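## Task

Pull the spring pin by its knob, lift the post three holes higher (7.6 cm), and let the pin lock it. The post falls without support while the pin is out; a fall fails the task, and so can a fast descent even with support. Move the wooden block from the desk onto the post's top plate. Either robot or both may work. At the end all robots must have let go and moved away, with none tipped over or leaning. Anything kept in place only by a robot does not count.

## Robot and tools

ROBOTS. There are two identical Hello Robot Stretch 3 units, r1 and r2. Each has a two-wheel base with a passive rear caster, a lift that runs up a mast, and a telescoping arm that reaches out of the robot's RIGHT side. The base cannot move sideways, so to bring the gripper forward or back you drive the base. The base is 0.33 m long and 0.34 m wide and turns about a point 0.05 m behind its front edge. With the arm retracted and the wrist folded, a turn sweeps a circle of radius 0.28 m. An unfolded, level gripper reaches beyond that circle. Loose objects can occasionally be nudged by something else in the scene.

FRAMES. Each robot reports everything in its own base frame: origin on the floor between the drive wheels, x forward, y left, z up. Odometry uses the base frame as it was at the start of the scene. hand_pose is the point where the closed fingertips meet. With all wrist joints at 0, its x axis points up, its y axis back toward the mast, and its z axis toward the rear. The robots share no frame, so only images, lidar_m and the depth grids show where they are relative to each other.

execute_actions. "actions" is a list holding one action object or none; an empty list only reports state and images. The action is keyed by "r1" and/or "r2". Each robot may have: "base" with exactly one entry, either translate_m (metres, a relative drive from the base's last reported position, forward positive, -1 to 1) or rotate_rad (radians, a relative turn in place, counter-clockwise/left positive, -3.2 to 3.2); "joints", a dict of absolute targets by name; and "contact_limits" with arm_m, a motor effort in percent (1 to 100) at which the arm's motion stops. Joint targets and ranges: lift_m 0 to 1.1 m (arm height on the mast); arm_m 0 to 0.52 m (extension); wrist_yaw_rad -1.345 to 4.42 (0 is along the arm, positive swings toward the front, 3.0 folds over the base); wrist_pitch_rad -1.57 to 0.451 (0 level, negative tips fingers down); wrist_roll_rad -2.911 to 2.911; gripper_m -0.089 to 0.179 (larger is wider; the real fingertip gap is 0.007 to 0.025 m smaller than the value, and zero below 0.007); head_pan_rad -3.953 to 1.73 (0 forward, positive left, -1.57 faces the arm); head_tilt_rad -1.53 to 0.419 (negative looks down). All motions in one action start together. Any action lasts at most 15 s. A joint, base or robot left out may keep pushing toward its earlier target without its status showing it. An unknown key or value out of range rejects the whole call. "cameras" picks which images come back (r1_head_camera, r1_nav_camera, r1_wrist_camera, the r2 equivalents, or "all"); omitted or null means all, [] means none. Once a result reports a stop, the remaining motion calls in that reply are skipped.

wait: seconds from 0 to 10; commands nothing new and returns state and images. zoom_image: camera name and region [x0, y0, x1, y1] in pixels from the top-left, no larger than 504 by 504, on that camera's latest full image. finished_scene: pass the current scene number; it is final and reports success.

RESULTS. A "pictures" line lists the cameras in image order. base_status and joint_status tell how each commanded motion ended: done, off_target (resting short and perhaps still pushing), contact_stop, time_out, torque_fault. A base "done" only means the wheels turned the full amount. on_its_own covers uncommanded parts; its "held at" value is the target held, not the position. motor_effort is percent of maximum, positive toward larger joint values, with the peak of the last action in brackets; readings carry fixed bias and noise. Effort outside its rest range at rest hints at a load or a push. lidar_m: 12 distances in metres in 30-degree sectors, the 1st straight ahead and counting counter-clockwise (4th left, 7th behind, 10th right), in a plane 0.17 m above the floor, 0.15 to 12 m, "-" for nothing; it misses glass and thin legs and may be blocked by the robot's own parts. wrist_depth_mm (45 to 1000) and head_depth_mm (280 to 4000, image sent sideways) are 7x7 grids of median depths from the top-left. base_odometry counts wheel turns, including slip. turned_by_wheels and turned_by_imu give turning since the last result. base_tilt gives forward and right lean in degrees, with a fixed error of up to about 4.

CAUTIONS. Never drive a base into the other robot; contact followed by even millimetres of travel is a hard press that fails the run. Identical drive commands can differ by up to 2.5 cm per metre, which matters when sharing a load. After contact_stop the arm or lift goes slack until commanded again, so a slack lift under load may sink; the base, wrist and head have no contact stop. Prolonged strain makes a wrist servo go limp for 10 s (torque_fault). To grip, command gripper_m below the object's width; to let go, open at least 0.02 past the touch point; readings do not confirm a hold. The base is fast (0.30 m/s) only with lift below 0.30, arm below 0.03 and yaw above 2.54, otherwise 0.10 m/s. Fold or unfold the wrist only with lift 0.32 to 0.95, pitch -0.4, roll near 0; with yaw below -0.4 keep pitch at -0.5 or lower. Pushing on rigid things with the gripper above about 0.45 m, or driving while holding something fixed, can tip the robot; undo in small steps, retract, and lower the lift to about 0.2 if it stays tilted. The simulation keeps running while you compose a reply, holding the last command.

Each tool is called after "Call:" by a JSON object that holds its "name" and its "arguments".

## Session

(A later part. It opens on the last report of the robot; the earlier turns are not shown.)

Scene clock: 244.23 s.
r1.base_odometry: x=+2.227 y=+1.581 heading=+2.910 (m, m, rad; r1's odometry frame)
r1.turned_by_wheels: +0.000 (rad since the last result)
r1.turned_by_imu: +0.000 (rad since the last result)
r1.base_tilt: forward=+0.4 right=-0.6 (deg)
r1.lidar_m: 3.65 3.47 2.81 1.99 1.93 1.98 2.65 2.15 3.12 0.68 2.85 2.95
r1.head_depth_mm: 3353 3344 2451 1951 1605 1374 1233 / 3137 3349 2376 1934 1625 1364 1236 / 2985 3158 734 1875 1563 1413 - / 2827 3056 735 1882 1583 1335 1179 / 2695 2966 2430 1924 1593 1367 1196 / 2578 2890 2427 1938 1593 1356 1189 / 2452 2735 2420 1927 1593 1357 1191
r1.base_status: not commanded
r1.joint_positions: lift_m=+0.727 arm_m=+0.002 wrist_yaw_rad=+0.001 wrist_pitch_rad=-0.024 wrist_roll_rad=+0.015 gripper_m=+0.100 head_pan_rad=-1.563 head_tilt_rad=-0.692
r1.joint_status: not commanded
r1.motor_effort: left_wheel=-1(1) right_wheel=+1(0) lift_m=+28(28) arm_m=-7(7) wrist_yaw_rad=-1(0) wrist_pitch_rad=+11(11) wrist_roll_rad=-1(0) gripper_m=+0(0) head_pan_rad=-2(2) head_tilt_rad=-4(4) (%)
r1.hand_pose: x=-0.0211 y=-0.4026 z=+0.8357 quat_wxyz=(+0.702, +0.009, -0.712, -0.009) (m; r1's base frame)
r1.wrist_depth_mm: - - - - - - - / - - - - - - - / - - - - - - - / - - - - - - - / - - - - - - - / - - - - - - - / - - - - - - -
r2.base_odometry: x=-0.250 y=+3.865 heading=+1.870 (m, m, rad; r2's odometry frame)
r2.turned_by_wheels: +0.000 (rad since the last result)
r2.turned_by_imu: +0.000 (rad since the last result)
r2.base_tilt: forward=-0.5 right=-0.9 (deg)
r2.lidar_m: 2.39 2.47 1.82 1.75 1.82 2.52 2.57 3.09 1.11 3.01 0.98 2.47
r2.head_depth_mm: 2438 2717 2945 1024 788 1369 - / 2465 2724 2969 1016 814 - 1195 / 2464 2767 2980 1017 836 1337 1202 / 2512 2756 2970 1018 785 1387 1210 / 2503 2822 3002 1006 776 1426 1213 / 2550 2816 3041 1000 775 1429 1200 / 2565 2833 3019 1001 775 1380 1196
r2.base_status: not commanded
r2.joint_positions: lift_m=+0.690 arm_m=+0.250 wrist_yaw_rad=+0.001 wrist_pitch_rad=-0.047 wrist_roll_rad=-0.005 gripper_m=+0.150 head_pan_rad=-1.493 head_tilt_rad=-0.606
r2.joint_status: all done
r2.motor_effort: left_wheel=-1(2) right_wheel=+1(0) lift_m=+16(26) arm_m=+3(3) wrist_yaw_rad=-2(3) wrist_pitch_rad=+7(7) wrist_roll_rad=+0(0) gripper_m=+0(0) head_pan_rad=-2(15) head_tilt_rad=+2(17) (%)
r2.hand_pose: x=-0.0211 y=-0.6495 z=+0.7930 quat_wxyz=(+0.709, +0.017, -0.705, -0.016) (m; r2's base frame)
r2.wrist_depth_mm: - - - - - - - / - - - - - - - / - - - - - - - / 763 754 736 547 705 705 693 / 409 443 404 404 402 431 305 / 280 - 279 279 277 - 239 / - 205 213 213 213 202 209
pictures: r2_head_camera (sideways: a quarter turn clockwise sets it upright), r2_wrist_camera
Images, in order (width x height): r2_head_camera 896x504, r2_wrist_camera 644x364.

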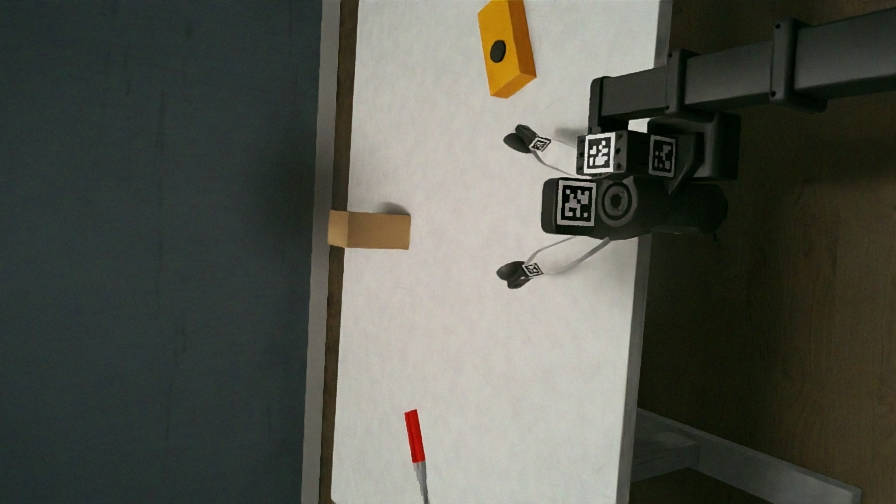

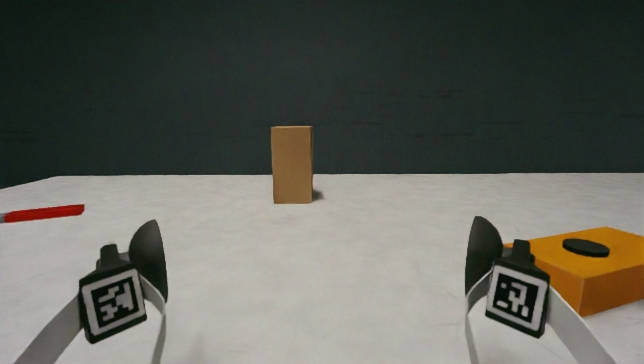

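Call:
{"name": "execute_actions", "arguments": {"actions": [{"r2":{"joints":{"lift_m":0.8}}}], "cameras": []}}

Call:
{"name": "execute_actions", "arguments": {"actions": [{"r2":{"base":{"rotate_rad":-0.6}}}], "cameras": []}}

Call:
{"name": "execute_actions", "arguments": {"actions": [{"r2":{"base":{"translate_m":0.27}}}], "cameras": []}}

Call:
{"name": "execute_actions", "arguments": {"actions": [{"r2":{"base":{"rotate_rad":0.6}}}], "cameras": []}}

Call:
{"name": "execute_actions", "arguments": {"actions": [{"r2":{"base":{"translate_m":-0.185},"joints":{"lift_m":0.68}}}], "cameras": ["r2_head_camera","r2_wrist_camera"]}}

Scene clock: 252.40 s.
r1.base_odometry: x=+2.227 y=+1.581 heading=+2.910 (m, m, rad; r1's odometry frame)
r1.turned_by_wheels: +0.000 (rad since the last result)
r1.turned_by_imu: +0.001 (rad since the last result)
r1.base_tilt: forward=+0.5 right=-0.7 (deg)
r1.lidar_m: 3.66 3.46 2.82 1.99 1.93 1.97 2.64 2.15 3.12 0.68 2.86 2.94
r1.head_depth_mm: 3306 3349 2461 1961 1607 1369 1234 / 3165 3340 2337 1940 1623 1365 1238 / 2973 3149 735 1883 1565 1413 - / 2830 3031 734 1876 1589 1329 1180 / 2688 2958 2443 1932 1593 1356 1193 / 2551 2858 2448 1911 1596 1367 1193 / 2449 2714 2412 1935 1591 1361 1192
r1.base_status: not commanded
r1.joint_positions: lift_m=+0.727 arm_m=+0.002 wrist_yaw_rad=+0.001 wrist_pitch_rad=-0.024 wrist_roll_rad=+0.015 gripper_m=+0.100 head_pan_rad=-1.563 head_tilt_rad=-0.692
r1.joint_status: not commanded
r1.motor_effort: left_wheel=-1(1) right_wheel=+0(1) lift_m=+27(27) arm_m=-8(7) wrist_yaw_rad=+0(0) wrist_pitch_rad=+11(11) wrist_roll_rad=-1(0) gripper_m=+1(1) head_pan_rad=-2(2) head_tilt_rad=-3(4) (%)
r1.hand_pose: x=-0.0211 y=-0.4026 z=+0.8357 quat_wxyz=(+0.702, +0.009, -0.712, -0.009) (m; r1's base frame)
r1.wrist_depth_mm: - - - - - - - / - - - - - - - / - - - - - - - / - - - - - - - / - - - - - - - / - - - - - - - / - - - - - - -
r2.base_odometry: x=-0.250 y=+3.865 heading=+1.870 (m, m, rad; r2's odometry frame)
r2.turned_by_wheels: +0.000 (rad since the last result)
r2.turned_by_imu: +0.001 (rad since the last result)
r2.base_tilt: forward=-0.5 right=-0.8 (deg)
r2.lidar_m: 2.39 2.48 1.81 1.75 1.83 2.51 2.56 3.08 1.11 3.02 0.98 2.48
r2.head_depth_mm: 2451 2688 2899 1024 845 - - / 2471 2719 2962 1063 - 1400 1211 / 2467 2731 2980 1103 - 1392 1211 / 2525 2781 2980 1060 779 1397 1211 / 2561 2757 3024 1005 778 1436 1208 / 2540 2811 3017 1006 777 1425 1203 / 2530 2801 3026 1003 775 1375 1185
r2.base_status: not commanded
r2.joint_positions: lift_m=+0.800 arm_m=+0.250 wrist_yaw_rad=+0.001 wrist_pitch_rad=-0.047 wrist_roll_rad=-0.005 gripper_m=+0.150 head_pan_rad=-1.493 head_tilt_rad=-0.606
r2.joint_status: all done
r2.motor_effort: left_wheel=-1(2) right_wheel=+0(1) lift_m=+27(28) arm_m=+3(3) wrist_yaw_rad=-2(3) wrist_pitch_rad=+7(7) wrist_roll_rad=+0(0) gripper_m=+0(0) head_pan_rad=-2(1) head_tilt_rad=+3(2) (%)
r2.hand_pose: x=-0.0211 y=-0.6495 z=+0.9022 quat_wxyz=(+0.709, +0.017, -0.705, -0.016) (m; r2's base frame)
r2.wrist_depth_mm: - - - - - - - / - - - - - - - / - - - - - - - / - - - - - - - / 741 812 737 613 713 772 719 / 499 - 497 500 500 - 490 / 377 368 386 385 381 364 377
pictures: none
No camera images: the call's "cameras" was empty. Leave "cameras" out to get every camera's image.

Scene clock: 254.47 s.
r1.base_odometry: x=+2.227 y=+1.581 heading=+2.910 (m, m, rad; r1's odometry frame)
r1.turned_by_wheels: +0.000 (rad since the last result)
r1.turned_by_imu: +0.000 (rad since the last result)
r1.base_tilt: forward=+0.5 right=-0.8 (deg)
r1.lidar_m: 3.62 3.47 2.83 1.99 1.93 1.97 2.64 2.15 3.12 0.68 2.86 2.94
r1.head_depth_mm: 3381 3361 2453 1957 1614 1370 1225 / 3128 3346 2378 1926 1621 1375 1241 / 2989 3189 734 1883 1561 1409 - / 2827 3059 734 1886 1585 1324 1182 / 2686 2953 2441 1936 1596 1361 1188 / 2591 2887 2442 1938 1598 1361 1187 / 2448 2700 2419 1915 1597 1363 1192
r1.base_status: not commanded
r1.joint_positions: lift_m=+0.727 arm_m=+0.002 wrist_yaw_rad=+0.001 wrist_pitch_rad=-0.024 wrist_roll_rad=+0.015 gripper_m=+0.100 head_pan_rad=-1.563 head_tilt_rad=-0.692
r1.joint_status: not commanded
r1.motor_effort: left_wheel=-1(1) right_wheel=+1(0) lift_m=+28(27) arm_m=-7(7) wrist_yaw_rad=-1(2) wrist_pitch_rad=+11(11) wrist_roll_rad=+0(0) gripper_m=+0(0) head_pan_rad=-2(2) head_tilt_rad=-4(3) (%)
r1.hand_pose: x=-0.0211 y=-0.4026 z=+0.8357 quat_wxyz=(+0.702, +0.009, -0.712, -0.009) (m; r1's base frame)
r1.wrist_depth_mm: - - - - - - - / - - - - - - - / - - - - - - - / - - - - - - - / - - - - - - - / - - - - - - - / - - - - - - -
r2.base_odometry: x=-0.250 y=+3.865 heading=+1.270 (m, m, rad; r2's odometry frame)
r2.turned_by_wheels: -0.600 (rad since the last result)
r2.turned_by_imu: -0.611 (rad since the last result)
r2.base_tilt: forward=-0.5 right=-0.8 (deg)
r2.lidar_m: 2.54 2.39 2.44 1.86 1.76 1.79 2.34 5.40 2.56 1.11 3.02 0.98
r2.head_depth_mm: 3501 - 3274 1046 1879 - - / 3277 3637 3228 1064 - 1397 1211 / 3078 3449 1444 1102 - 1428 1210 / 2920 3207 1438 1057 836 1437 1200 / 2760 3017 3182 1009 803 1422 1205 / 2608 2842 2997 1005 776 1389 1202 / 2502 2715 2908 1001 774 1319 1199
r2.base_status: done
r2.joint_positions: lift_m=+0.800 arm_m=+0.250 wrist_yaw_rad=+0.001 wrist_pitch_rad=-0.047 wrist_roll_rad=-0.005 gripper_m=+0.150 head_pan_rad=-1.493 head_tilt_rad=-0.606
r2.joint_status: not commanded
r2.motor_effort: left_wheel=+1(4) right_wheel=-1(5) lift_m=+28(28) arm_m=+3(3) wrist_yaw_rad=-3(2) wrist_pitch_rad=+6(7) wrist_roll_rad=+0(0) gripper_m=+0(0) head_pan_rad=-2(2) head_tilt_rad=+2(3) (%)
r2.hand_pose: x=-0.0211 y=-0.6496 z=+0.9022 quat_wxyz=(+0.709, +0.017, -0.705, -0.016) (m; r2's base frame)
r2.wrist_depth_mm: - - - - - - - / - - - - - - - / - - - - - - - / - - - - - - - / - 799 734 705 703 - - / 505 - 504 497 494 - 525 / 377 352 383 382 383 361 439
pictures: none
No camera images: the call's "cameras" was empty. Leave "cameras" out to get every camera's image.

Scene clock: 258.67 s.
r1.base_odometry: x=+2.227 y=+1.581 heading=+2.910 (m, m, rad; r1's odometry frame)
r1.turned_by_wheels: +0.000 (rad since the last result)
r1.turned_by_imu: +0.001 (rad since the last result)
r1.base_tilt: forward=+0.5 right=-0.7 (deg)
r1.lidar_m: 3.65 3.48 2.82 1.99 1.93 1.98 2.63 2.16 3.27 0.68 2.86 2.94
r1.head_depth_mm: 3329 3307 2467 1945 1600 1375 1235 / 3128 3306 2355 1953 1631 1364 1237 / 3002 3155 735 1886 1561 1414 - / 2814 3034 733 1886 1580 1321 1181 / 2690 2967 2455 1924 1590 1358 1190 / 2592 2858 2418 1938 1584 1360 1185 / 2481 2752 2444 1943 1588 1357 1192
r1.base_status: not commanded
r1.joint_positions: lift_m=+0.727 arm_m=+0.002 wrist_yaw_rad=+0.001 wrist_pitch_rad=-0.024 wrist_roll_rad=+0.015 gripper_m=+0.100 head_pan_rad=-1.563 head_tilt_rad=-0.692
r1.joint_status: not commanded
r1.motor_effort: left_wheel=-1(1) right_wheel=+0(0) lift_m=+28(28) arm_m=-6(7) wrist_yaw_rad=-1(1) wrist_pitch_rad=+10(11) wrist_roll_rad=+0(0) gripper_m=+0(0) head_pan_rad=-2(2) head_tilt_rad=-4(4) (%)
r1.hand_pose: x=-0.0211 y=-0.4026 z=+0.8357 quat_wxyz=(+0.702, +0.009, -0.712, -0.009) (m; r1's base frame)
r1.wrist_depth_mm: - - - - - - - / - - - - - - - / - - - - - - - / - - - - - - - / - - - - - - - / - - - - - - - / - - - - - - -
r2.base_odometry: x=-0.170 y=+4.123 heading=+1.270 (m, m, rad; r2's odometry frame)
r2.turned_by_wheels: +0.000 (rad since the last result)
r2.turned_by_imu: +0.001 (rad since the last result)
r2.base_tilt: forward=-0.6 right=-0.9 (deg)
r2.lidar_m: 2.29 2.17 2.21 2.02 1.91 1.95 2.54 2.76 1.18 3.03 2.86 0.75
r2.head_depth_mm: 3295 3829 3295 1023 843 - - / 3107 3441 1461 1065 - 1402 1209 / 2954 3254 3205 1104 - 1352 1212 / 2768 3078 3227 1055 780 673 1205 / 2641 2894 3054 1009 779 637 1202 / 2493 2729 2928 968 776 633 1151 / 2348 2597 2785 937 772 632 572
r2.base_status: done
r2.joint_positions: lift_m=+0.800 arm_m=+0.250 wrist_yaw_rad=+0.001 wrist_pitch_rad=-0.047 wrist_roll_rad=-0.005 gripper_m=+0.150 head_pan_rad=-1.493 head_tilt_rad=-0.606
r2.joint_status: not commanded
r2.motor_effort: left_wheel=+0(4) right_wheel=-2(3) lift_m=+28(28) arm_m=+3(3) wrist_yaw_rad=-3(3) wrist_pitch_rad=+6(7) wrist_roll_rad=+0(0) gripper_m=+0(0) head_pan_rad=-4(3) head_tilt_rad=+2(2) (%)
r2.hand_pose: x=-0.0211 y=-0.6496 z=+0.9022 quat_wxyz=(+0.709, +0.017, -0.705, -0.016) (m; r2's base frame)
r2.wrist_depth_mm: - - - - - - - / - - - - - - - / - - - - - - - / - - - - - - - / - - 718 718 717 765 - / 409 - 504 499 502 - 489 / 368 366 381 366 363 362 378
pictures: none
No camera images: the call's "cameras" was empty. Leave "cameras" out to get every camera's image.

Scene clock: 260.73 s.
r1.base_odometry: x=+2.227 y=+1.581 heading=+2.910 (m, m, rad; r1's odometry frame)
r1.turned_by_wheels: +0.000 (rad since the last result)
r1.turned_by_imu: +0.000 (rad since the last result)
r1.base_tilt: forward=+0.5 right=-0.5 (deg)
r1.lidar_m: 3.63 3.48 2.83 1.99 1.93 1.98 2.65 2.15 3.25 0.68 2.86 2.95
r1.head_depth_mm: 3346 3335 2467 1948 1611 1371 1227 / 3110 3360 2366 1941 1631 1364 1238 / 2938 3176 734 1880 1565 1405 - / 2849 3070 734 1889 1585 1326 1182 / 2733 2964 2447 1928 1596 1366 1186 / 2555 2844 2429 1926 1605 1364 1189 / 2462 2713 2430 1927 1599 1364 1190
r1.base_status: not commanded
r1.joint_positions: lift_m=+0.727 arm_m=+0.002 wrist_yaw_rad=+0.001 wrist_pitch_rad=-0.024 wrist_roll_rad=+0.015 gripper_m=+0.100 head_pan_rad=-1.563 head_tilt_rad=-0.692
r1.joint_status: not commanded
r1.motor_effort: left_wheel=-1(1) right_wheel=+0(1) lift_m=+28(28) arm_m=-7(7) wrist_yaw_rad=+1(2) wrist_pitch_rad=+11(11) wrist_roll_rad=+0(0) gripper_m=+1(0) head_pan_rad=-2(2) head_tilt_rad=-4(4) (%)
r1.hand_pose: x=-0.0211 y=-0.4026 z=+0.8357 quat_wxyz=(+0.702, +0.009, -0.712, -0.009) (m; r1's base frame)
r1.wrist_depth_mm: - - - - - - - / - - - - - - - / - - - - - - - / - - - - - - - / - - - - - - - / - - - - - - - / - - - - - - -
r2.base_odometry: x=-0.170 y=+4.123 heading=+1.870 (m, m, rad; r2's odometry frame)
r2.turned_by_wheels: +0.600 (rad since the last result)
r2.turned_by_imu: +0.612 (rad since the last result)
r2.base_tilt: forward=-0.6 right=-0.8 (deg)
r2.lidar_m: 2.17 2.25 1.97 1.91 1.98 2.73 2.77 1.18 2.96 2.86 0.75 2.25
r2.head_depth_mm: 2341 2597 2822 1025 845 - - / 2372 2608 2845 975 - 624 1172 / 2361 2576 2833 1109 - 640 1177 / 2371 2639 2850 1055 781 637 1186 / 2384 2679 2885 1006 779 635 1202 / 2431 2654 2880 1004 776 635 1180 / 2440 2687 2934 1096 775 647 1199
r2.base_status: done
r2.joint_positions: lift_m=+0.800 arm_m=+0.250 wrist_yaw_rad=+0.001 wrist_pitch_rad=-0.047 wrist_roll_rad=-0.005 gripper_m=+0.150 head_pan_rad=-1.493 head_tilt_rad=-0.606
r2.joint_status: not commanded
r2.motor_effort: left_wheel=-2(5) right_wheel=+0(3) lift_m=+28(28) arm_m=+3(3) wrist_yaw_rad=-2(2) wrist_pitch_rad=+6(7) wrist_roll_rad=+0(0) gripper_m=+0(0) head_pan_rad=-2(2) head_tilt_rad=+2(3) (%)
r2.hand_pose: x=-0.0211 y=-0.6496 z=+0.9022 quat_wxyz=(+0.709, +0.017, -0.705, -0.016) (m; r2's base frame)
r2.wrist_depth_mm: - - - - - - - / - - - - - - - / - - - - - - - / - - - - - - - / - - - - 663 - - / - - 500 505 475 - 492 / 380 369 383 381 384 365 375
pictures: none
No camera images: the call's "cameras" was empty. Leave "cameras" out to get every camera's image.

Scene clock: 263.83 s.
r1.base_odometry: x=+2.227 y=+1.581 heading=+2.910 (m, m, rad; r1's odometry frame)
r1.turned_by_wheels: +0.000 (rad since the last result)
r1.turned_by_imu: +0.000 (rad since the last result)
r1.base_tilt: forward=+0.3 right=-0.6 (deg)
r1.lidar_m: 3.64 3.48 2.82 1.99 1.93 1.98 2.64 2.15 3.09 0.68 2.86 2.94
r1.head_depth_mm: 3368 3319 2459 1939 1604 1374 1231 / 3097 3379 2367 1945 1624 1367 1240 / 2998 3169 735 1876 1559 1408 - / 2835 3054 734 1884 1576 1326 1179 / 2689 2942 2452 1932 1597 1364 1193 / 2571 2814 2427 1922 1596 1356 1186 / 2427 2700 2423 1917 1576 1363 1186
r1.base_status: not commanded
r1.joint_positions: lift_m=+0.727 arm_m=+0.002 wrist_yaw_rad=+0.001 wrist_pitch_rad=-0.024 wrist_roll_rad=+0.015 gripper_m=+0.100 head_pan_rad=-1.563 head_tilt_rad=-0.692
r1.joint_status: not commanded
r1.motor_effort: left_wheel=-1(1) right_wheel=+0(0) lift_m=+27(28) arm_m=-7(6) wrist_yaw_rad=+0(1) wrist_pitch_rad=+11(11) wrist_roll_rad=-1(1) gripper_m=+0(1) head_pan_rad=-2(2) head_tilt_rad=-5(3) (%)
r1.hand_pose: x=-0.0211 y=-0.4026 z=+0.8357 quat_wxyz=(+0.702, +0.009, -0.712, -0.009) (m; r1's base frame)
r1.wrist_depth_mm: - - - - - - - / - - - - - - - / - - - - - - - / - - - - - - - / - - - - - - - / - - - - - - - / - - - - - - -
r2.base_odometry: x=-0.116 y=+3.946 heading=+1.869 (m, m, rad; r2's odometry frame)
r2.turned_by_wheels: +0.000 (rad since the last result)
r2.turned_by_imu: +0.000 (rad since the last result)
r2.base_tilt: forward=-0.5 right=-0.9 (deg)
r2.lidar_m: 2.35 2.44 1.98 1.91 1.98 2.73 2.58 1.03 2.97 2.86 0.83 2.43
r2.head_depth_mm: 2329 2609 2819 1025 762 644 1175 / 2352 2610 2846 1018 811 - 1160 / 2356 2600 2882 965 836 - 1179 / 2376 2641 2902 972 781 636 1176 / 2392 2653 2887 1005 781 636 1179 / 2395 2664 2917 1002 778 634 1201 / 2413 2682 2893 1000 775 630 1177
r2.base_status: done
r2.joint_positions: lift_m=+0.680 arm_m=+0.250 wrist_yaw_rad=+0.001 wrist_pitch_rad=-0.047 wrist_roll_rad=-0.005 gripper_m=+0.150 head_pan_rad=-1.493 head_tilt_rad=-0.606
r2.joint_status: all done
r2.motor_effort: left_wheel=-2(5) right_wheel=+1(2) lift_m=+16(25) arm_m=+3(3) wrist_yaw_rad=-3(3) wrist_pitch_rad=+7(7) wrist_roll_rad=+0(0) gripper_m=+0(1) head_pan_rad=-2(2) head_tilt_rad=+4(4) (%)
r2.hand_pose: x=-0.0211 y=-0.6496 z=+0.7830 quat_wxyz=(+0.709, +0.017, -0.705, -0.016) (m; r2's base frame)
r2.wrist_depth_mm: - - - - - - - / - - - - - - - / - - - - - - - / - - - 381 - - 642 / 381 410 373 370 370 396 364 / 261 - 260 259 256 - 255 / - 190 199 197 195 187 194
pictures: r2_head_camera (sideways: a quarter turn clockwise sets it upright), r2_wrist_camera
Images, in order (width x height): r2_head_camera 896x504, r2_wrist_camera 644x364.

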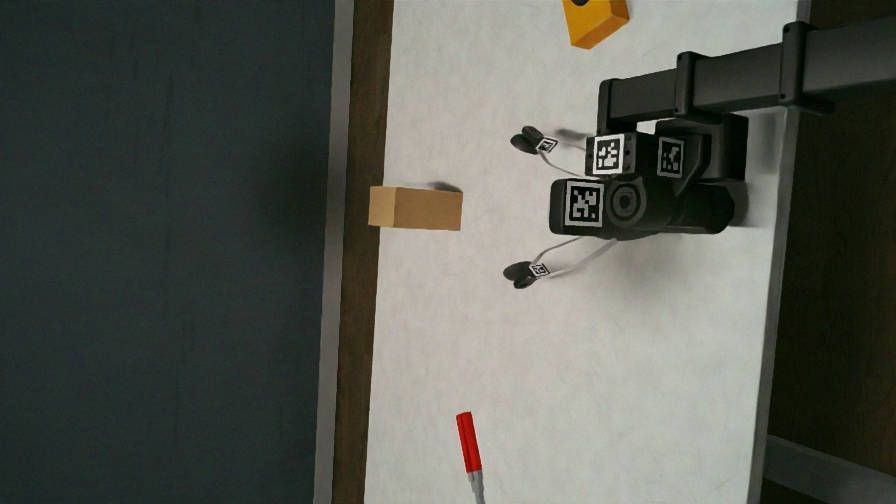

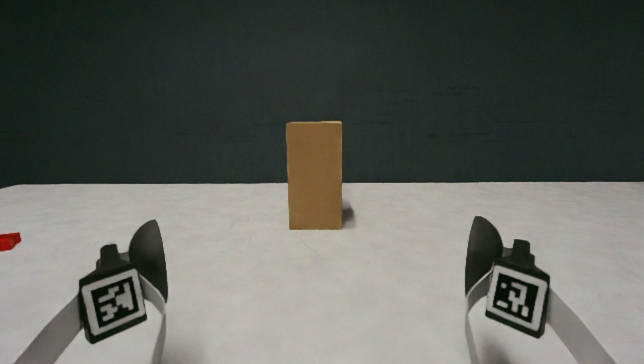

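Face at 0.381; width 0.06.

Call:
{"name": "execute_actions", "arguments": {"actions": [{"r2":{"joints":{"arm_m":0.49}}}], "cameras": ["r2_head_camera","r2_wrist_camera"]}}

Call:
{"name": "execute_actions", "arguments": {"actions": [{"r2":{"joints":{"gripper_m":0.015}}}], "cameras": ["r2_head_camera","r2_wrist_camera"]}}

Scene clock: 269.30 s.
r1.base_odometry: x=+2.227 y=+1.581 heading=+2.910 (m, m, rad; r1's odometry frame)
r1.turned_by_wheels: +0.000 (rad since the last result)
r1.turned_by_imu: +0.001 (rad since the last result)
r1.base_tilt: forward=+0.4 right=-0.6 (deg)
r1.lidar_m: 3.64 3.47 2.83 1.99 1.93 1.98 2.63 2.15 3.10 0.68 2.86 2.95
r1.head_depth_mm: 3346 3390 2462 1944 1613 1377 1228 / 3164 3340 2345 1941 1627 1365 1236 / 2973 3203 735 1882 1571 1418 - / 2823 3003 733 1872 1586 1333 1179 / 2700 2955 2437 1933 1598 1362 1191 / 2587 2843 2430 1926 1587 1373 1184 / 2461 2694 2449 1925 1595 1362 1186
r1.base_status: not commanded
r1.joint_positions: lift_m=+0.727 arm_m=+0.002 wrist_yaw_rad=+0.001 wrist_pitch_rad=-0.024 wrist_roll_rad=+0.015 gripper_m=+0.100 head_pan_rad=-1.563 head_tilt_rad=-0.692
r1.joint_status: not commanded
r1.motor_effort: left_wheel=-1(1) right_wheel=+0(0) lift_m=+28(28) arm_m=-7(7) wrist_yaw_rad=+0(1) wrist_pitch_rad=+11(11) wrist_roll_rad=+0(0) gripper_m=+0(1) head_pan_rad=-2(3) head_tilt_rad=-4(4) (%)
r1.hand_pose: x=-0.0211 y=-0.4026 z=+0.8357 quat_wxyz=(+0.702, +0.009, -0.712, -0.009) (m; r1's base frame)
r1.wrist_depth_mm: - - - - - - - / - - - - - - - / - - - - - - - / - - - - - - - / - - - - - - - / - - - - - - - / - - - - - - -
r2.base_odometry: x=-0.116 y=+3.946 heading=+1.869 (m, m, rad; r2's odometry frame)
r2.turned_by_wheels: +0.000 (rad since the last result)
r2.turned_by_imu: +0.001 (rad since the last result)
r2.base_tilt: forward=-0.5 right=-0.8 (deg)
r2.lidar_m: 2.35 2.45 1.98 1.91 1.99 2.74 2.59 1.03 2.95 2.86 0.83 2.44
r2.head_depth_mm: 2334 2581 2836 1020 763 641 1135 / 2378 2601 2879 1063 784 631 1159 / 2358 2599 2816 1088 758 639 1184 / 2366 2636 2892 1010 780 636 1181 / 2394 2644 2883 1010 780 633 1177 / 2416 2660 2892 1011 775 634 1202 / 2419 2681 2870 1002 773 632 1175
r2.base_status: not commanded
r2.joint_positions: lift_m=+0.680 arm_m=+0.490 wrist_yaw_rad=+0.001 wrist_pitch_rad=-0.047 wrist_roll_rad=-0.005 gripper_m=+0.150 head_pan_rad=-1.493 head_tilt_rad=-0.606
r2.joint_status: all done
r2.motor_effort: left_wheel=-1(1) right_wheel=+1(2) lift_m=+16(16) arm_m=+3(3) wrist_yaw_rad=-2(2) wrist_pitch_rad=+7(6) wrist_roll_rad=+0(0) gripper_m=+0(1) head_pan_rad=-2(2) head_tilt_rad=+3(2) (%)
r2.hand_pose: x=-0.0211 y=-0.8895 z=+0.7830 quat_wxyz=(+0.709, +0.017, -0.705, -0.016) (m; r2's base frame)
r2.wrist_depth_mm: - - - - - - - / - - - - - - - / - - - 173 - - - / - - 127 125 - - - / 376 406 316 130 366 399 359 / 259 - 228 133 254 - 252 / - 189 180 138 195 186 193
pictures: r2_head_camera (sideways: a quarter turn clockwise sets it upright), r2_wrist_camera
Images, in order (width x height): r2_head_camera 896x504, r2_wrist_camera 644x364.

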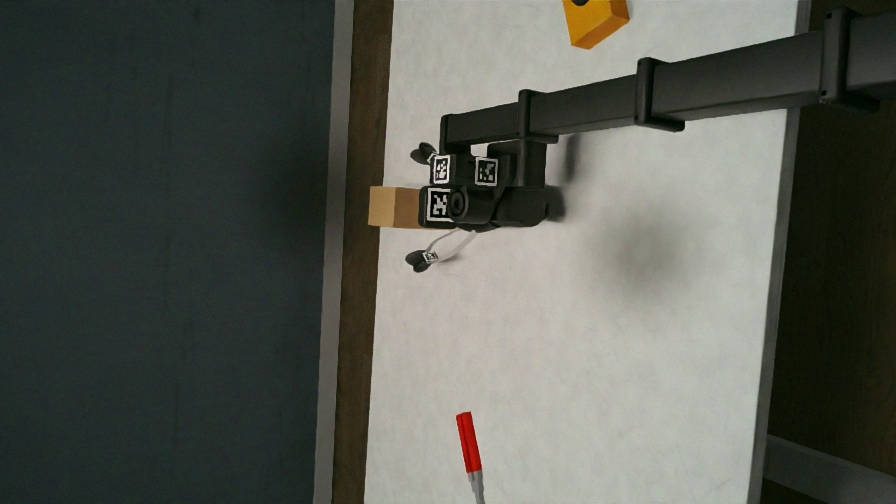

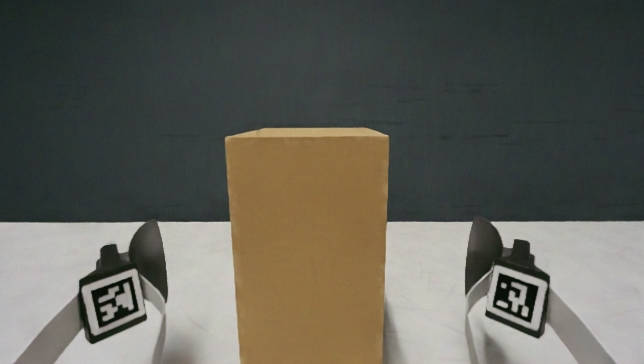

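Scene clock: 271.13 s.
r1.base_odometry: x=+2.227 y=+1.581 heading=+2.910 (m, m, rad; r1's odometry frame)
r1.turned_by_wheels: +0.000 (rad since the last result)
r1.turned_by_imu: +0.000 (rad since the last result)
r1.base_tilt: forward=+0.6 right=-0.5 (deg)
r1.lidar_m: 3.62 3.47 2.82 1.99 1.93 1.97 2.64 2.15 3.10 0.68 2.86 2.94
r1.head_depth_mm: 3336 3366 2490 1939 1602 1371 1232 / 3157 3301 2360 1939 1629 1372 1237 / 2979 3181 735 1873 1559 1408 - / 2833 3081 732 1877 1578 1326 1183 / 2709 2934 2442 1925 1600 1358 1192 / 2556 2856 2408 1927 1598 1359 1185 / 2443 2713 2417 1936 1594 1359 1190
r1.base_status: not commanded
r1.joint_positions: lift_m=+0.727 arm_m=+0.002 wrist_yaw_rad=+0.001 wrist_pitch_rad=-0.024 wrist_roll_rad=+0.015 gripper_m=+0.100 head_pan_rad=-1.563 head_tilt_rad=-0.692
r1.joint_status: not commanded
r1.motor_effort: left_wheel=-1(1) right_wheel=+1(1) lift_m=+28(27) arm_m=-6(7) wrist_yaw_rad=-2(1) wrist_pitch_rad=+11(11) wrist_roll_rad=+0(0) gripper_m=-1(1) head_pan_rad=-2(2) head_tilt_rad=-4(4) (%)
r1.hand_pose: x=-0.0211 y=-0.4026 z=+0.8357 quat_wxyz=(+0.702, +0.009, -0.712, -0.009) (m; r1's base frame)
r1.wrist_depth_mm: - - - - - - - / - - - - - - - / - - - - - - - / - - - - - - - / - - - - - - - / - - - - - - - / - - - - - - -
r2.base_odometry: x=-0.116 y=+3.946 heading=+1.870 (m, m, rad; r2's odometry frame)
r2.turned_by_wheels: +0.000 (rad since the last result)
r2.turned_by_imu: +0.000 (rad since the last result)
r2.base_tilt: forward=-0.4 right=-0.9 (deg)
r2.lidar_m: 2.35 2.45 1.97 1.91 1.99 2.73 2.59 1.03 2.96 2.86 0.83 2.44
r2.head_depth_mm: 2314 2561 2794 1023 763 642 1137 / 2345 2599 2873 1067 782 631 1157 / 2353 2601 2890 1059 756 638 1190 / 2380 2601 2873 989 779 637 1180 / 2374 2667 2851 1013 779 635 1177 / 2406 2676 2904 1002 775 634 1201 / 2408 2714 2904 1002 773 630 1173
r2.base_status: not commanded
r2.joint_positions: lift_m=+0.680 arm_m=+0.490 wrist_yaw_rad=+0.002 wrist_pitch_rad=-0.047 wrist_roll_rad=-0.005 gripper_m=+0.016 head_pan_rad=-1.493 head_tilt_rad=-0.606
r2.joint_status: all done
r2.motor_effort: left_wheel=+0(1) right_wheel=+0(1) lift_m=+16(16) arm_m=+2(3) wrist_yaw_rad=-3(4) wrist_pitch_rad=+7(6) wrist_roll_rad=+0(0) gripper_m=-19(93) head_pan_rad=-4(3) head_tilt_rad=+2(2) (%)
r2.hand_pose: x=-0.0209 y=-0.8896 z=+0.7830 quat_wxyz=(+0.709, +0.018, -0.705, -0.016) (m; r2's base frame)
r2.wrist_depth_mm: - - - - - - - / - - - - - - - / - - - 172 - - - / - - - 123 - - - / 379 375 130 127 334 359 360 / 259 260 132 132 132 253 252 / 198 198 180 137 186 194 193
pictures: r2_head_camera (sideways: a quarter turn clockwise sets it upright), r2_wrist_camera
Images, in order (width x height): r2_head_camera 896x504, r2_wrist_camera 644x364.

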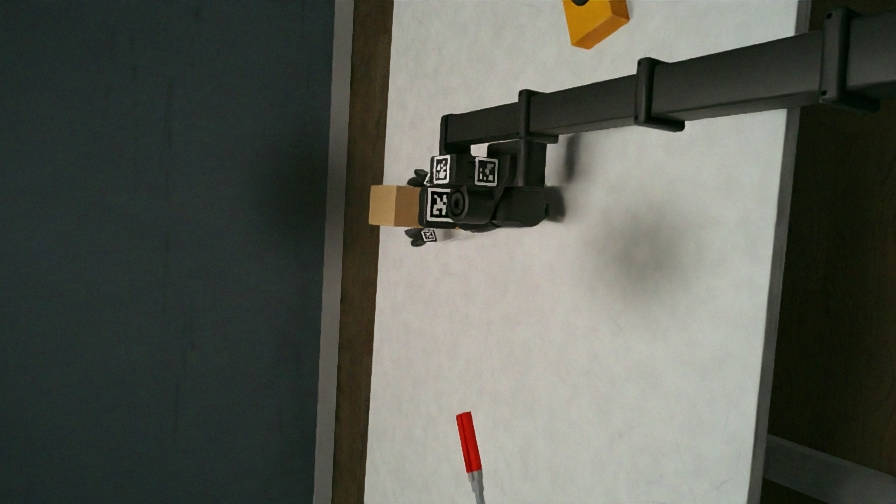

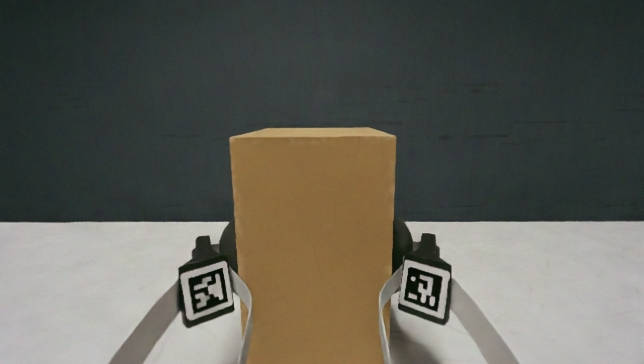

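Call:
{"name": "execute_actions", "arguments": {"actions": [{"r2":{"joints":{"lift_m":0.76}}}], "cameras": ["r2_wrist_camera"]}}

Call:
{"name": "execute_actions", "arguments": {"actions": [{"r2":{"base":{"rotate_rad":-0.17},"joints":{"lift_m":0.95,"arm_m":0.05}}}], "cameras": ["r2_wrist_camera"]}}

Call:
{"name": "execute_actions", "arguments": {"actions": [{"r2":{"base":{"translate_m":-1}}}], "cameras": []}}

Call:
{"name": "execute_actions", "arguments": {"actions": [{"r2":{"base":{"translate_m":-1},"joints":{"head_pan_rad":-1.9}}}], "cameras": ["r2_head_camera","r2_wrist_camera"]}}

Scene clock: 277.83 s.
r1.base_odometry: x=+2.227 y=+1.581 heading=+2.910 (m, m, rad; r1's odometry frame)
r1.turned_by_wheels: +0.000 (rad since the last result)
r1.turned_by_imu: +0.001 (rad since the last result)
r1.base_tilt: forward=+0.4 right=-0.8 (deg)
r1.lidar_m: 3.66 3.48 2.82 1.99 1.93 1.97 2.64 2.15 3.09 0.68 2.86 2.94
r1.head_depth_mm: 3307 3358 2460 1937 1612 1370 1226 / 3126 3330 2355 1953 1620 1370 1234 / 2976 3156 734 1871 1572 1410 - / 2840 3059 733 1883 1582 1328 1178 / 2690 2960 2418 1933 1584 1352 1189 / 2565 2834 2416 1927 1591 1366 1197 / 2455 2707 2412 1937 1596 1359 1186
r1.base_status: not commanded
r1.joint_positions: lift_m=+0.727 arm_m=+0.002 wrist_yaw_rad=+0.001 wrist_pitch_rad=-0.024 wrist_roll_rad=+0.015 gripper_m=+0.100 head_pan_rad=-1.563 head_tilt_rad=-0.692
r1.joint_status: not commanded
r1.motor_effort: left_wheel=-1(1) right_wheel=+0(1) lift_m=+27(27) arm_m=-7(7) wrist_yaw_rad=-2(1) wrist_pitch_rad=+11(11) wrist_roll_rad=+0(0) gripper_m=+0(0) head_pan_rad=-2(2) head_tilt_rad=-5(4) (%)
r1.hand_pose: x=-0.0211 y=-0.4026 z=+0.8357 quat_wxyz=(+0.702, +0.009, -0.712, -0.009) (m; r1's base frame)
r1.wrist_depth_mm: - - - - - - - / - - - - - - - / - - - - - - - / - - - - - - - / - - - - - - - / - - - - - - - / - - - - - - -
r2.base_odometry: x=-0.116 y=+3.946 heading=+1.870 (m, m, rad; r2's odometry frame)
r2.turned_by_wheels: +0.000 (rad since the last result)
r2.turned_by_imu: +0.000 (rad since the last result)
r2.base_tilt: forward=-0.5 right=-0.8 (deg)
r2.lidar_m: 2.35 2.45 1.97 1.91 1.99 2.74 2.59 1.03 2.97 2.86 0.83 2.44
r2.head_depth_mm: 2340 2569 2841 1022 817 - - / 2342 2610 2861 1067 785 638 1164 / 2376 2601 2888 - 787 637 1183 / 2382 2634 2873 995 781 636 1177 / 2388 2622 2863 1009 781 635 1184 / 2388 2642 2884 1003 776 634 1197 / 2409 2678 2912 1006 775 633 1174
r2.base_status: not commanded
r2.joint_positions: lift_m=+0.760 arm_m=+0.490 wrist_yaw_rad=+0.002 wrist_pitch_rad=-0.077 wrist_roll_rad=-0.005 gripper_m=+0.016 head_pan_rad=-1.493 head_tilt_rad=-0.606
r2.joint_status: all done
r2.motor_effort: left_wheel=+0(1) right_wheel=+0(0) lift_m=+29(29) arm_m=+3(2) wrist_yaw_rad=-4(3) wrist_pitch_rad=+18(19) wrist_roll_rad=+0(0) gripper_m=-18(18) head_pan_rad=-2(1) head_tilt_rad=+3(3) (%)
r2.hand_pose: x=-0.0209 y=-0.8884 z=+0.8544 quat_wxyz=(+0.709, +0.028, -0.704, -0.027) (m; r2's base frame)
r2.wrist_depth_mm: - - - - - - - / - - - - - - - / - - - - - - - / - - - 126 - - - / - - 130 128 - - - / 392 388 132 132 132 382 380 / 302 300 274 135 284 299 296
pictures: r2_wrist_camera
Images, in order (width x height): r2_wrist_camera 644x364.

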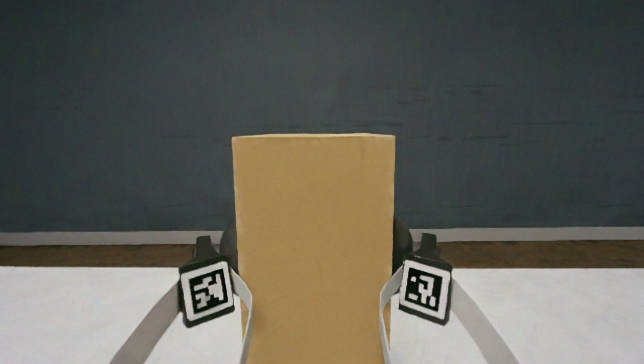

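Scene clock: 282.27 s.
r1.base_odometry: x=+2.227 y=+1.581 heading=+2.910 (m, m, rad; r1's odometry frame)
r1.turned_by_wheels: +0.000 (rad since the last result)
r1.turned_by_imu: +0.001 (rad since the last result)
r1.base_tilt: forward=+0.5 right=-0.7 (deg)
r1.lidar_m: 3.63 3.47 2.82 1.99 1.93 1.98 2.64 2.15 3.10 0.68 2.86 2.94
r1.head_depth_mm: 3327 3327 2442 1946 1607 1373 1230 / 3117 3351 2379 1944 1628 1367 1237 / 2963 3163 735 1886 1562 1411 - / 2852 3071 735 1872 1582 1335 1181 / 2685 2959 2429 1931 1596 1359 1194 / 2556 2856 2447 1939 1588 1357 1185 / 2471 2702 2453 1922 1600 1360 1184
r1.base_status: not commanded
r1.joint_positions: lift_m=+0.727 arm_m=+0.002 wrist_yaw_rad=+0.001 wrist_pitch_rad=-0.024 wrist_roll_rad=+0.015 gripper_m=+0.100 head_pan_rad=-1.563 head_tilt_rad=-0.692
r1.joint_status: not commanded
r1.motor_effort: left_wheel=-1(1) right_wheel=+0(1) lift_m=+28(28) arm_m=-6(6) wrist_yaw_rad=+1(0) wrist_pitch_rad=+11(11) wrist_roll_rad=+0(0) gripper_m=+2(0) head_pan_rad=-2(2) head_tilt_rad=-4(4) (%)
r1.hand_pose: x=-0.0211 y=-0.4026 z=+0.8357 quat_wxyz=(+0.702, +0.009, -0.712, -0.009) (m; r1's base frame)
r1.wrist_depth_mm: - - - - - - - / - - - - - - - / - - - - - - - / - - - - - - - / - - - - - - - / - - - - - - - / - - - - - - -
r2.base_odometry: x=-0.116 y=+3.946 heading=+1.700 (m, m, rad; r2's odometry frame)
r2.turned_by_wheels: -0.170 (rad since the last result)
r2.turned_by_imu: -0.173 (rad since the last result)
r2.base_tilt: forward=-0.5 right=-0.8 (deg)
r2.lidar_m: 2.35 2.37 2.11 1.91 1.93 2.36 4.67 2.58 1.03 2.86 0.83 2.59
r2.head_depth_mm: 2451 2735 2957 1095 - - 1149 / 2440 2694 2922 1068 - - 1189 / 2446 2670 2850 422 - - 1182 / 2387 2639 2858 974 777 637 1175 / 2335 2612 2820 1007 782 633 1185 / 2334 2572 2838 1002 776 635 1173 / 2316 2520 2848 996 775 632 1160
r2.base_status: done
r2.joint_positions: lift_m=+0.950 arm_m=+0.050 wrist_yaw_rad=-0.001 wrist_pitch_rad=-0.078 wrist_roll_rad=-0.005 gripper_m=+0.016 head_pan_rad=-1.493 head_tilt_rad=-0.606
r2.joint_status: all done
r2.motor_effort: left_wheel=+2(5) right_wheel=-1(8) lift_m=+30(28) arm_m=-3(6) wrist_yaw_rad=+1(3) wrist_pitch_rad=+19(18) wrist_roll_rad=+0(0) gripper_m=-18(18) head_pan_rad=-4(2) head_tilt_rad=+3(3) (%)
r2.hand_pose: x=-0.0217 y=-0.4488 z=+1.0442 quat_wxyz=(+0.709, +0.028, -0.704, -0.028) (m; r2's base frame)
r2.wrist_depth_mm: - - - - - - - / - - - - - - - / - - - - - - - / - - - 126 - - - / - - 130 129 994 - - / 764 784 133 132 132 744 743 / 594 586 534 136 557 587 578
pictures: r2_wrist_camera
Images, in order (width x height): r2_wrist_camera 644x364.

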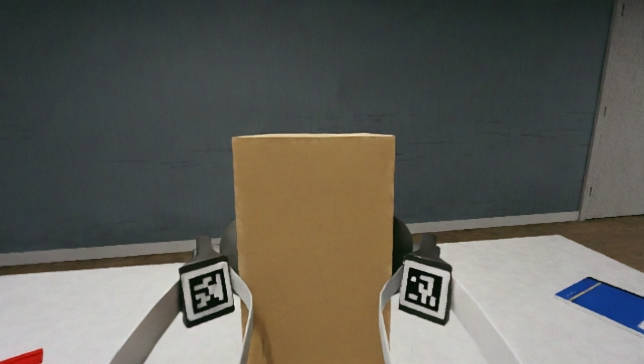

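Scene clock: 293.20 s.
r1.base_odometry: x=+2.227 y=+1.581 heading=+2.910 (m, m, rad; r1's odometry frame)
r1.turned_by_wheels: +0.000 (rad since the last result)
r1.turned_by_imu: +0.002 (rad since the last result)
r1.base_tilt: forward=+0.6 right=-0.8 (deg)
r1.lidar_m: 3.65 3.46 2.82 1.99 1.93 1.98 2.65 2.15 2.24 0.68 2.86 2.94
r1.head_depth_mm: 3317 3318 2453 1945 1605 1362 1227 / 3146 3304 2380 1944 1618 1371 1240 / 2984 3183 737 1886 1561 1416 - / 2836 3049 735 1889 1582 1324 1175 / 2719 2984 2440 1926 1607 1360 1193 / 2601 2859 2460 1940 1597 1363 1188 / 2470 2695 2437 1913 1590 1360 1187
r1.base_status: not commanded
r1.joint_positions: lift_m=+0.727 arm_m=+0.002 wrist_yaw_rad=+0.001 wrist_pitch_rad=-0.024 wrist_roll_rad=+0.015 gripper_m=+0.100 head_pan_rad=-1.563 head_tilt_rad=-0.692
r1.joint_status: not commanded
r1.motor_effort: left_wheel=-1(1) right_wheel=+1(1) lift_m=+27(28) arm_m=-7(7) wrist_yaw_rad=-1(2) wrist_pitch_rad=+11(11) wrist_roll_rad=+0(0) gripper_m=+0(0) head_pan_rad=-2(2) head_tilt_rad=-3(4) (%)
r1.hand_pose: x=-0.0211 y=-0.4026 z=+0.8357 quat_wxyz=(+0.702, +0.009, -0.712, -0.009) (m; r1's base frame)
r1.wrist_depth_mm: - - - - - - - / - - - - - - - / - - - - - - - / - - - - - - - / - - - - - - - / - - - - - - - / - - - - - - -
r2.base_odometry: x=+0.013 y=+2.955 heading=+1.700 (m, m, rad; r2's odometry frame)
r2.turned_by_wheels: +0.000 (rad since the last result)
r2.turned_by_imu: -0.001 (rad since the last result)
r2.base_tilt: forward=-0.5 right=-0.8 (deg)
r2.lidar_m: 3.33 3.02 1.92 1.75 1.76 2.16 4.27 1.64 3.35 3.02 0.86 1.67
r2.head_depth_mm: 2618 2884 3101 2470 - - 1148 / 2584 2840 3056 2379 - - 1189 / 2569 2836 2992 423 - - 1183 / 2526 2809 3042 2192 1750 1436 1204 / 2513 2746 2965 2182 1747 1431 1199 / 2478 2751 2928 1009 775 1309 1179 / 2444 2713 2889 989 774 1353 1202
r2.base_status: done
r2.joint_positions: lift_m=+0.950 arm_m=+0.050 wrist_yaw_rad=-0.001 wrist_pitch_rad=-0.078 wrist_roll_rad=-0.005 gripper_m=+0.016 head_pan_rad=-1.493 head_tilt_rad=-0.606
r2.joint_status: not commanded
r2.motor_effort: left_wheel=+1(1) right_wheel=-1(5) lift_m=+29(29) arm_m=-3(3) wrist_yaw_rad=+0(0) wrist_pitch_rad=+18(19) wrist_roll_rad=+0(0) gripper_m=-19(19) head_pan_rad=-3(3) head_tilt_rad=+2(3) (%)
r2.hand_pose: x=-0.0217 y=-0.4488 z=+1.0442 quat_wxyz=(+0.709, +0.028, -0.704, -0.028) (m; r2's base frame)
r2.wrist_depth_mm: - - - - - - - / - - - - - - - / - - - - - - - / - - - 125 - - - / - - 130 129 - - - / 771 776 132 132 132 - - / 591 579 557 136 - - -
pictures: none
No camera images: the call's "cameras" was empty. Leave "cameras" out to get every camera's image.

Scene clock: 304.17 s.
r1.base_odometry: x=+2.227 y=+1.581 heading=+2.910 (m, m, rad; r1's odometry frame)
r1.turned_by_wheels: +0.000 (rad since the last result)
r1.turned_by_imu: +0.002 (rad since the last result)
r1.base_tilt: forward=+0.5 right=-0.6 (deg)
r1.lidar_m: 3.65 3.47 2.82 1.99 1.92 1.98 2.64 2.15 4.24 0.68 2.86 2.94
r1.head_depth_mm: 1075 3332 2465 1942 1604 1369 1230 / 3125 3339 2362 1886 1629 1364 1242 / 2948 3174 734 1780 1565 1410 - / 2805 3073 734 1824 1582 1325 1175 / 2692 2912 2460 1921 1593 1356 1193 / 2579 2841 2434 1942 1591 1360 1194 / 2449 2716 2442 1922 1588 1359 1192
r1.base_status: not commanded
r1.joint_positions: lift_m=+0.727 arm_m=+0.002 wrist_yaw_rad=+0.001 wrist_pitch_rad=-0.024 wrist_roll_rad=+0.015 gripper_m=+0.100 head_pan_rad=-1.563 head_tilt_rad=-0.692
r1.joint_status: not commanded
r1.motor_effort: left_wheel=-1(1) right_wheel=+1(1) lift_m=+28(28) arm_m=-7(7) wrist_yaw_rad=-1(1) wrist_pitch_rad=+11(10) wrist_roll_rad=+0(0) gripper_m=+0(0) head_pan_rad=-2(2) head_tilt_rad=-3(4) (%)
r1.hand_pose: x=-0.0211 y=-0.4026 z=+0.8357 quat_wxyz=(+0.702, +0.009, -0.712, -0.009) (m; r1's base frame)
r1.wrist_depth_mm: - - - - - - - / - - - - - - - / - - - - - - - / - - - - - - - / - - - - - - - / - - - - - - - / - - - - - - -
r2.base_odometry: x=+0.142 y=+1.963 heading=+1.700 (m, m, rad; r2's odometry frame)
r2.turned_by_wheels: +0.000 (rad since the last result)
r2.turned_by_imu: -0.001 (rad since the last result)
r2.base_tilt: forward=-0.5 right=-0.9 (deg)
r2.lidar_m: 2.62 2.72 1.75 1.58 1.59 1.96 3.84 4.46 0.89 3.19 3.21 1.54
r2.head_depth_mm: 3573 - 3208 2282 - - - / 3405 3706 935 2398 - - 1189 / 3122 1529 2742 2481 - - 1197 / 3020 3248 3185 2486 - - 1178 / 2851 3147 3223 2473 - - 1176 / 2712 2983 3159 - - - 1173 / 2591 2885 2989 407 1689 1415 1197
r2.base_status: done
r2.joint_positions: lift_m=+0.950 arm_m=+0.050 wrist_yaw_rad=-0.001 wrist_pitch_rad=-0.078 wrist_roll_rad=-0.005 gripper_m=+0.016 head_pan_rad=-1.893 head_tilt_rad=-0.606
r2.joint_status: all done
r2.motor_effort: left_wheel=+1(2) right_wheel=-2(3) lift_m=+30(29) arm_m=-3(3) wrist_yaw_rad=+0(1) wrist_pitch_rad=+18(18) wrist_roll_rad=+0(0) gripper_m=-18(19) head_pan_rad=-2(21) head_tilt_rad=+3(3) (%)
r2.hand_pose: x=-0.0217 y=-0.4488 z=+1.0442 quat_wxyz=(+0.709, +0.028, -0.704, -0.028) (m; r2's base frame)
r2.wrist_depth_mm: - - - - - - - / - - - - - - - / - - - - - - - / - - - 126 - - - / - - 131 128 - - 527 / - - 132 132 132 - - / - - - 135 - - -
pictures: r2_head_camera (sideways: a quarter turn clockwise sets it upright), r2_wrist_camera
Images, in order (width x height): r2_head_camera 896x504, r2_wrist_camera 644x364.

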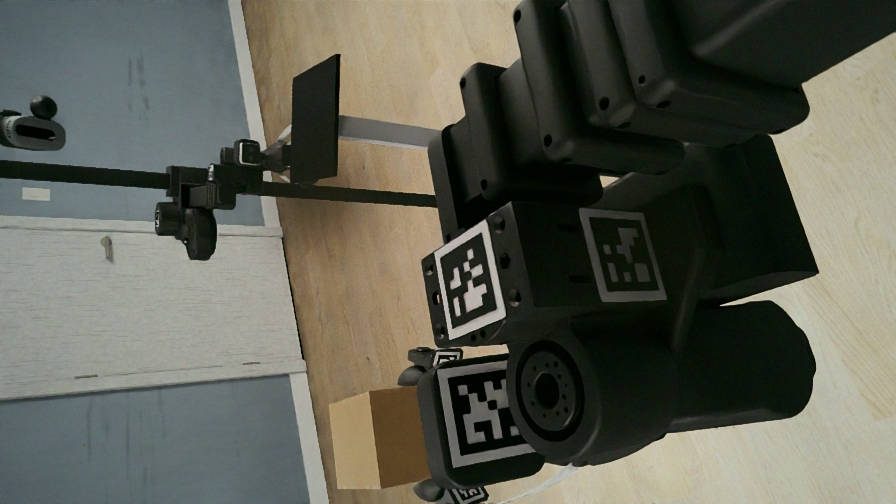

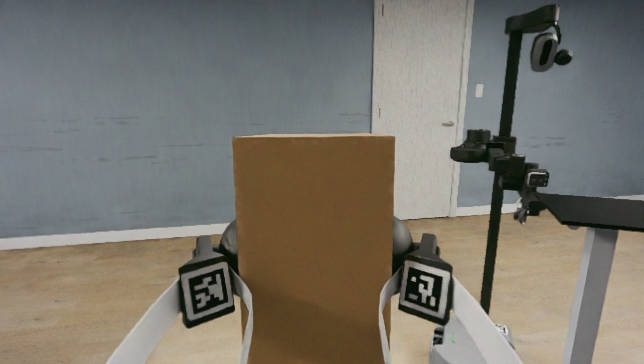

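Call:
{"name": "execute_actions", "arguments": {"actions": [{"r2":{"base":{"translate_m":-0.44},"joints":{"lift_m":1.04,"head_pan_rad":-1.5,"wrist_pitch_rad":0.03}},"r1":{"joints":{"head_tilt_rad":-0.35}}}], "cameras": ["r2_head_camera","r2_wrist_camera","r1_head_camera"]}}

Scene clock: 312.00 s.
r1.base_odometry: x=+2.227 y=+1.581 heading=+2.910 (m, m, rad; r1's odometry frame)
r1.turned_by_wheels: +0.000 (rad since the last result)
r1.turned_by_imu: +0.001 (rad since the last result)
r1.base_tilt: forward=+0.4 right=-0.7 (deg)
r1.lidar_m: 3.65 3.47 2.83 1.99 1.93 1.98 2.65 2.15 4.21 0.68 2.86 2.95
r1.head_depth_mm: 3280 3504 3900 3483 2379 1817 1469 / 3077 3319 3571 3460 2262 1809 1487 / 2920 3156 3346 3427 749 1755 1465 / 2787 2988 3190 3275 753 1730 1379 / 2623 1263 2922 3170 2326 1619 1459 / 2503 1340 2816 2980 2211 1562 1455 / 2417 2511 2723 2886 2326 1722 1443
r1.base_status: not commanded
r1.joint_positions: lift_m=+0.727 arm_m=+0.002 wrist_yaw_rad=+0.001 wrist_pitch_rad=-0.024 wrist_roll_rad=+0.015 gripper_m=+0.100 head_pan_rad=-1.563 head_tilt_rad=-0.360
r1.joint_status: all done
r1.motor_effort: left_wheel=-1(1) right_wheel=+1(1) lift_m=+28(28) arm_m=-6(6) wrist_yaw_rad=+0(1) wrist_pitch_rad=+11(11) wrist_roll_rad=+0(0) gripper_m=+0(0) head_pan_rad=-2(2) head_tilt_rad=+5(27) (%)
r1.hand_pose: x=-0.0211 y=-0.4026 z=+0.8357 quat_wxyz=(+0.702, +0.009, -0.712, -0.009) (m; r1's base frame)
r1.wrist_depth_mm: - - 939 - - - - / - - - - - - - / - - - - - - - / - - - - - - - / - - - - - - - / - - - - - - - / - - - - - - -
r2.base_odometry: x=+0.198 y=+1.527 heading=+1.700 (m, m, rad; r2's odometry frame)
r2.turned_by_wheels: +0.000 (rad since the last result)
r2.turned_by_imu: +0.000 (rad since the last result)
r2.base_tilt: forward=-0.5 right=-0.9 (deg)
r2.lidar_m: 3.05 2.60 1.67 1.51 1.52 1.85 3.66 4.05 3.57 0.75 3.30 1.93
r2.head_depth_mm: 1311 3068 - - - 1403 1206 / 2734 1407 - - - 1433 1210 / 2751 2953 - - - 1405 1217 / 2708 2990 2741 2159 1744 1354 1207 / 2684 2975 3119 2272 1742 1429 1204 / 2670 2914 3149 2259 1734 1422 1203 / 2647 2899 3061 2263 1749 1418 1201
r2.base_status: done
r2.joint_positions: lift_m=+1.040 arm_m=+0.050 wrist_yaw_rad=-0.001 wrist_pitch_rad=-0.023 wrist_roll_rad=-0.005 gripper_m=+0.016 head_pan_rad=-1.507 head_tilt_rad=-0.606
r2.joint_status: wrist_pitch_rad off_target (ended at -0.023, target +0.030); the others done
r2.motor_effort: left_wheel=+1(2) right_wheel=-1(5) lift_m=+29(30) arm_m=-3(3) wrist_yaw_rad=+0(0) wrist_pitch_rad=+20(23) wrist_roll_rad=+0(0) gripper_m=-19(18) head_pan_rad=+2(19) head_tilt_rad=+3(2) (%)
r2.hand_pose: x=-0.0217 y=-0.4509 z=+1.1484 quat_wxyz=(+0.709, +0.008, -0.705, -0.009) (m; r2's base frame)
r2.wrist_depth_mm: - - - - - - - / - - - - - - - / - - - - - - - / - - - 126 - - - / - - 130 129 - - - / - - 132 132 132 - - / - - - 135 - - -
pictures: r1_head_camera (sideways: a quarter turn clockwise sets it upright), r2_head_camera (sideways: a quarter turn clockwise sets it upright), r2_wrist_camera
Images, in order (width x height): r1_head_camera 896x504, r2_head_camera 896x504, r2_wrist_camera 644x364.

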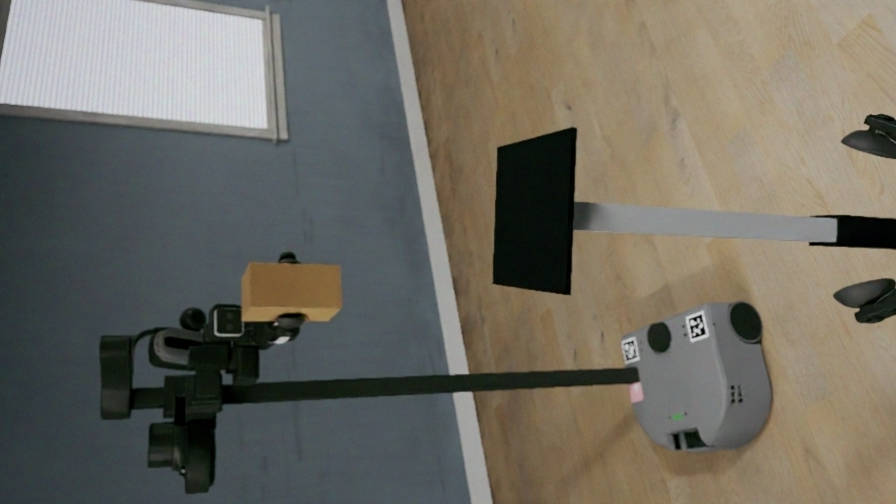

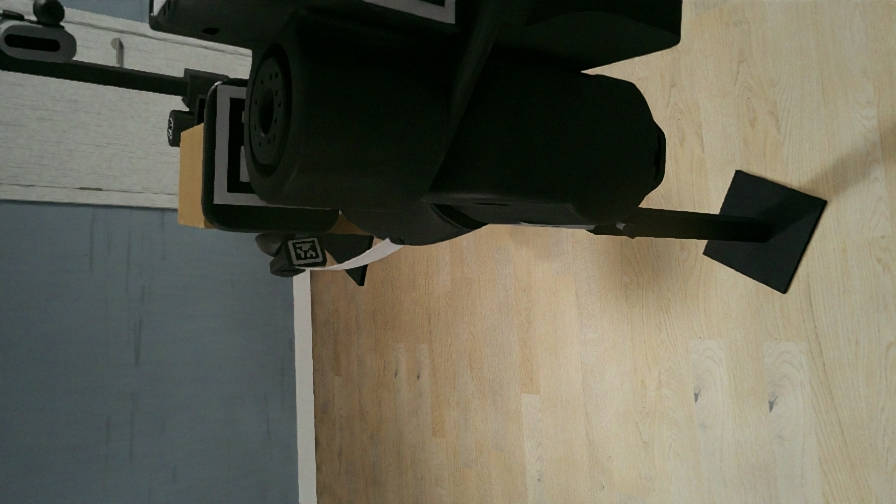

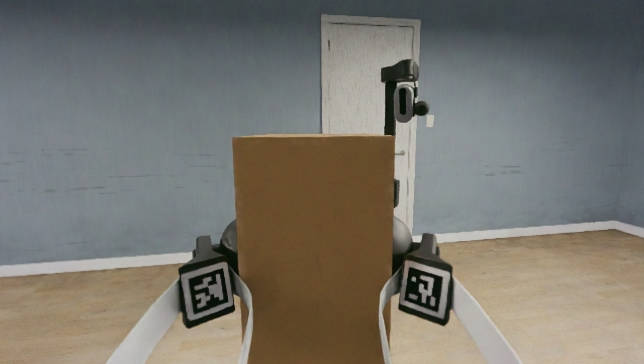

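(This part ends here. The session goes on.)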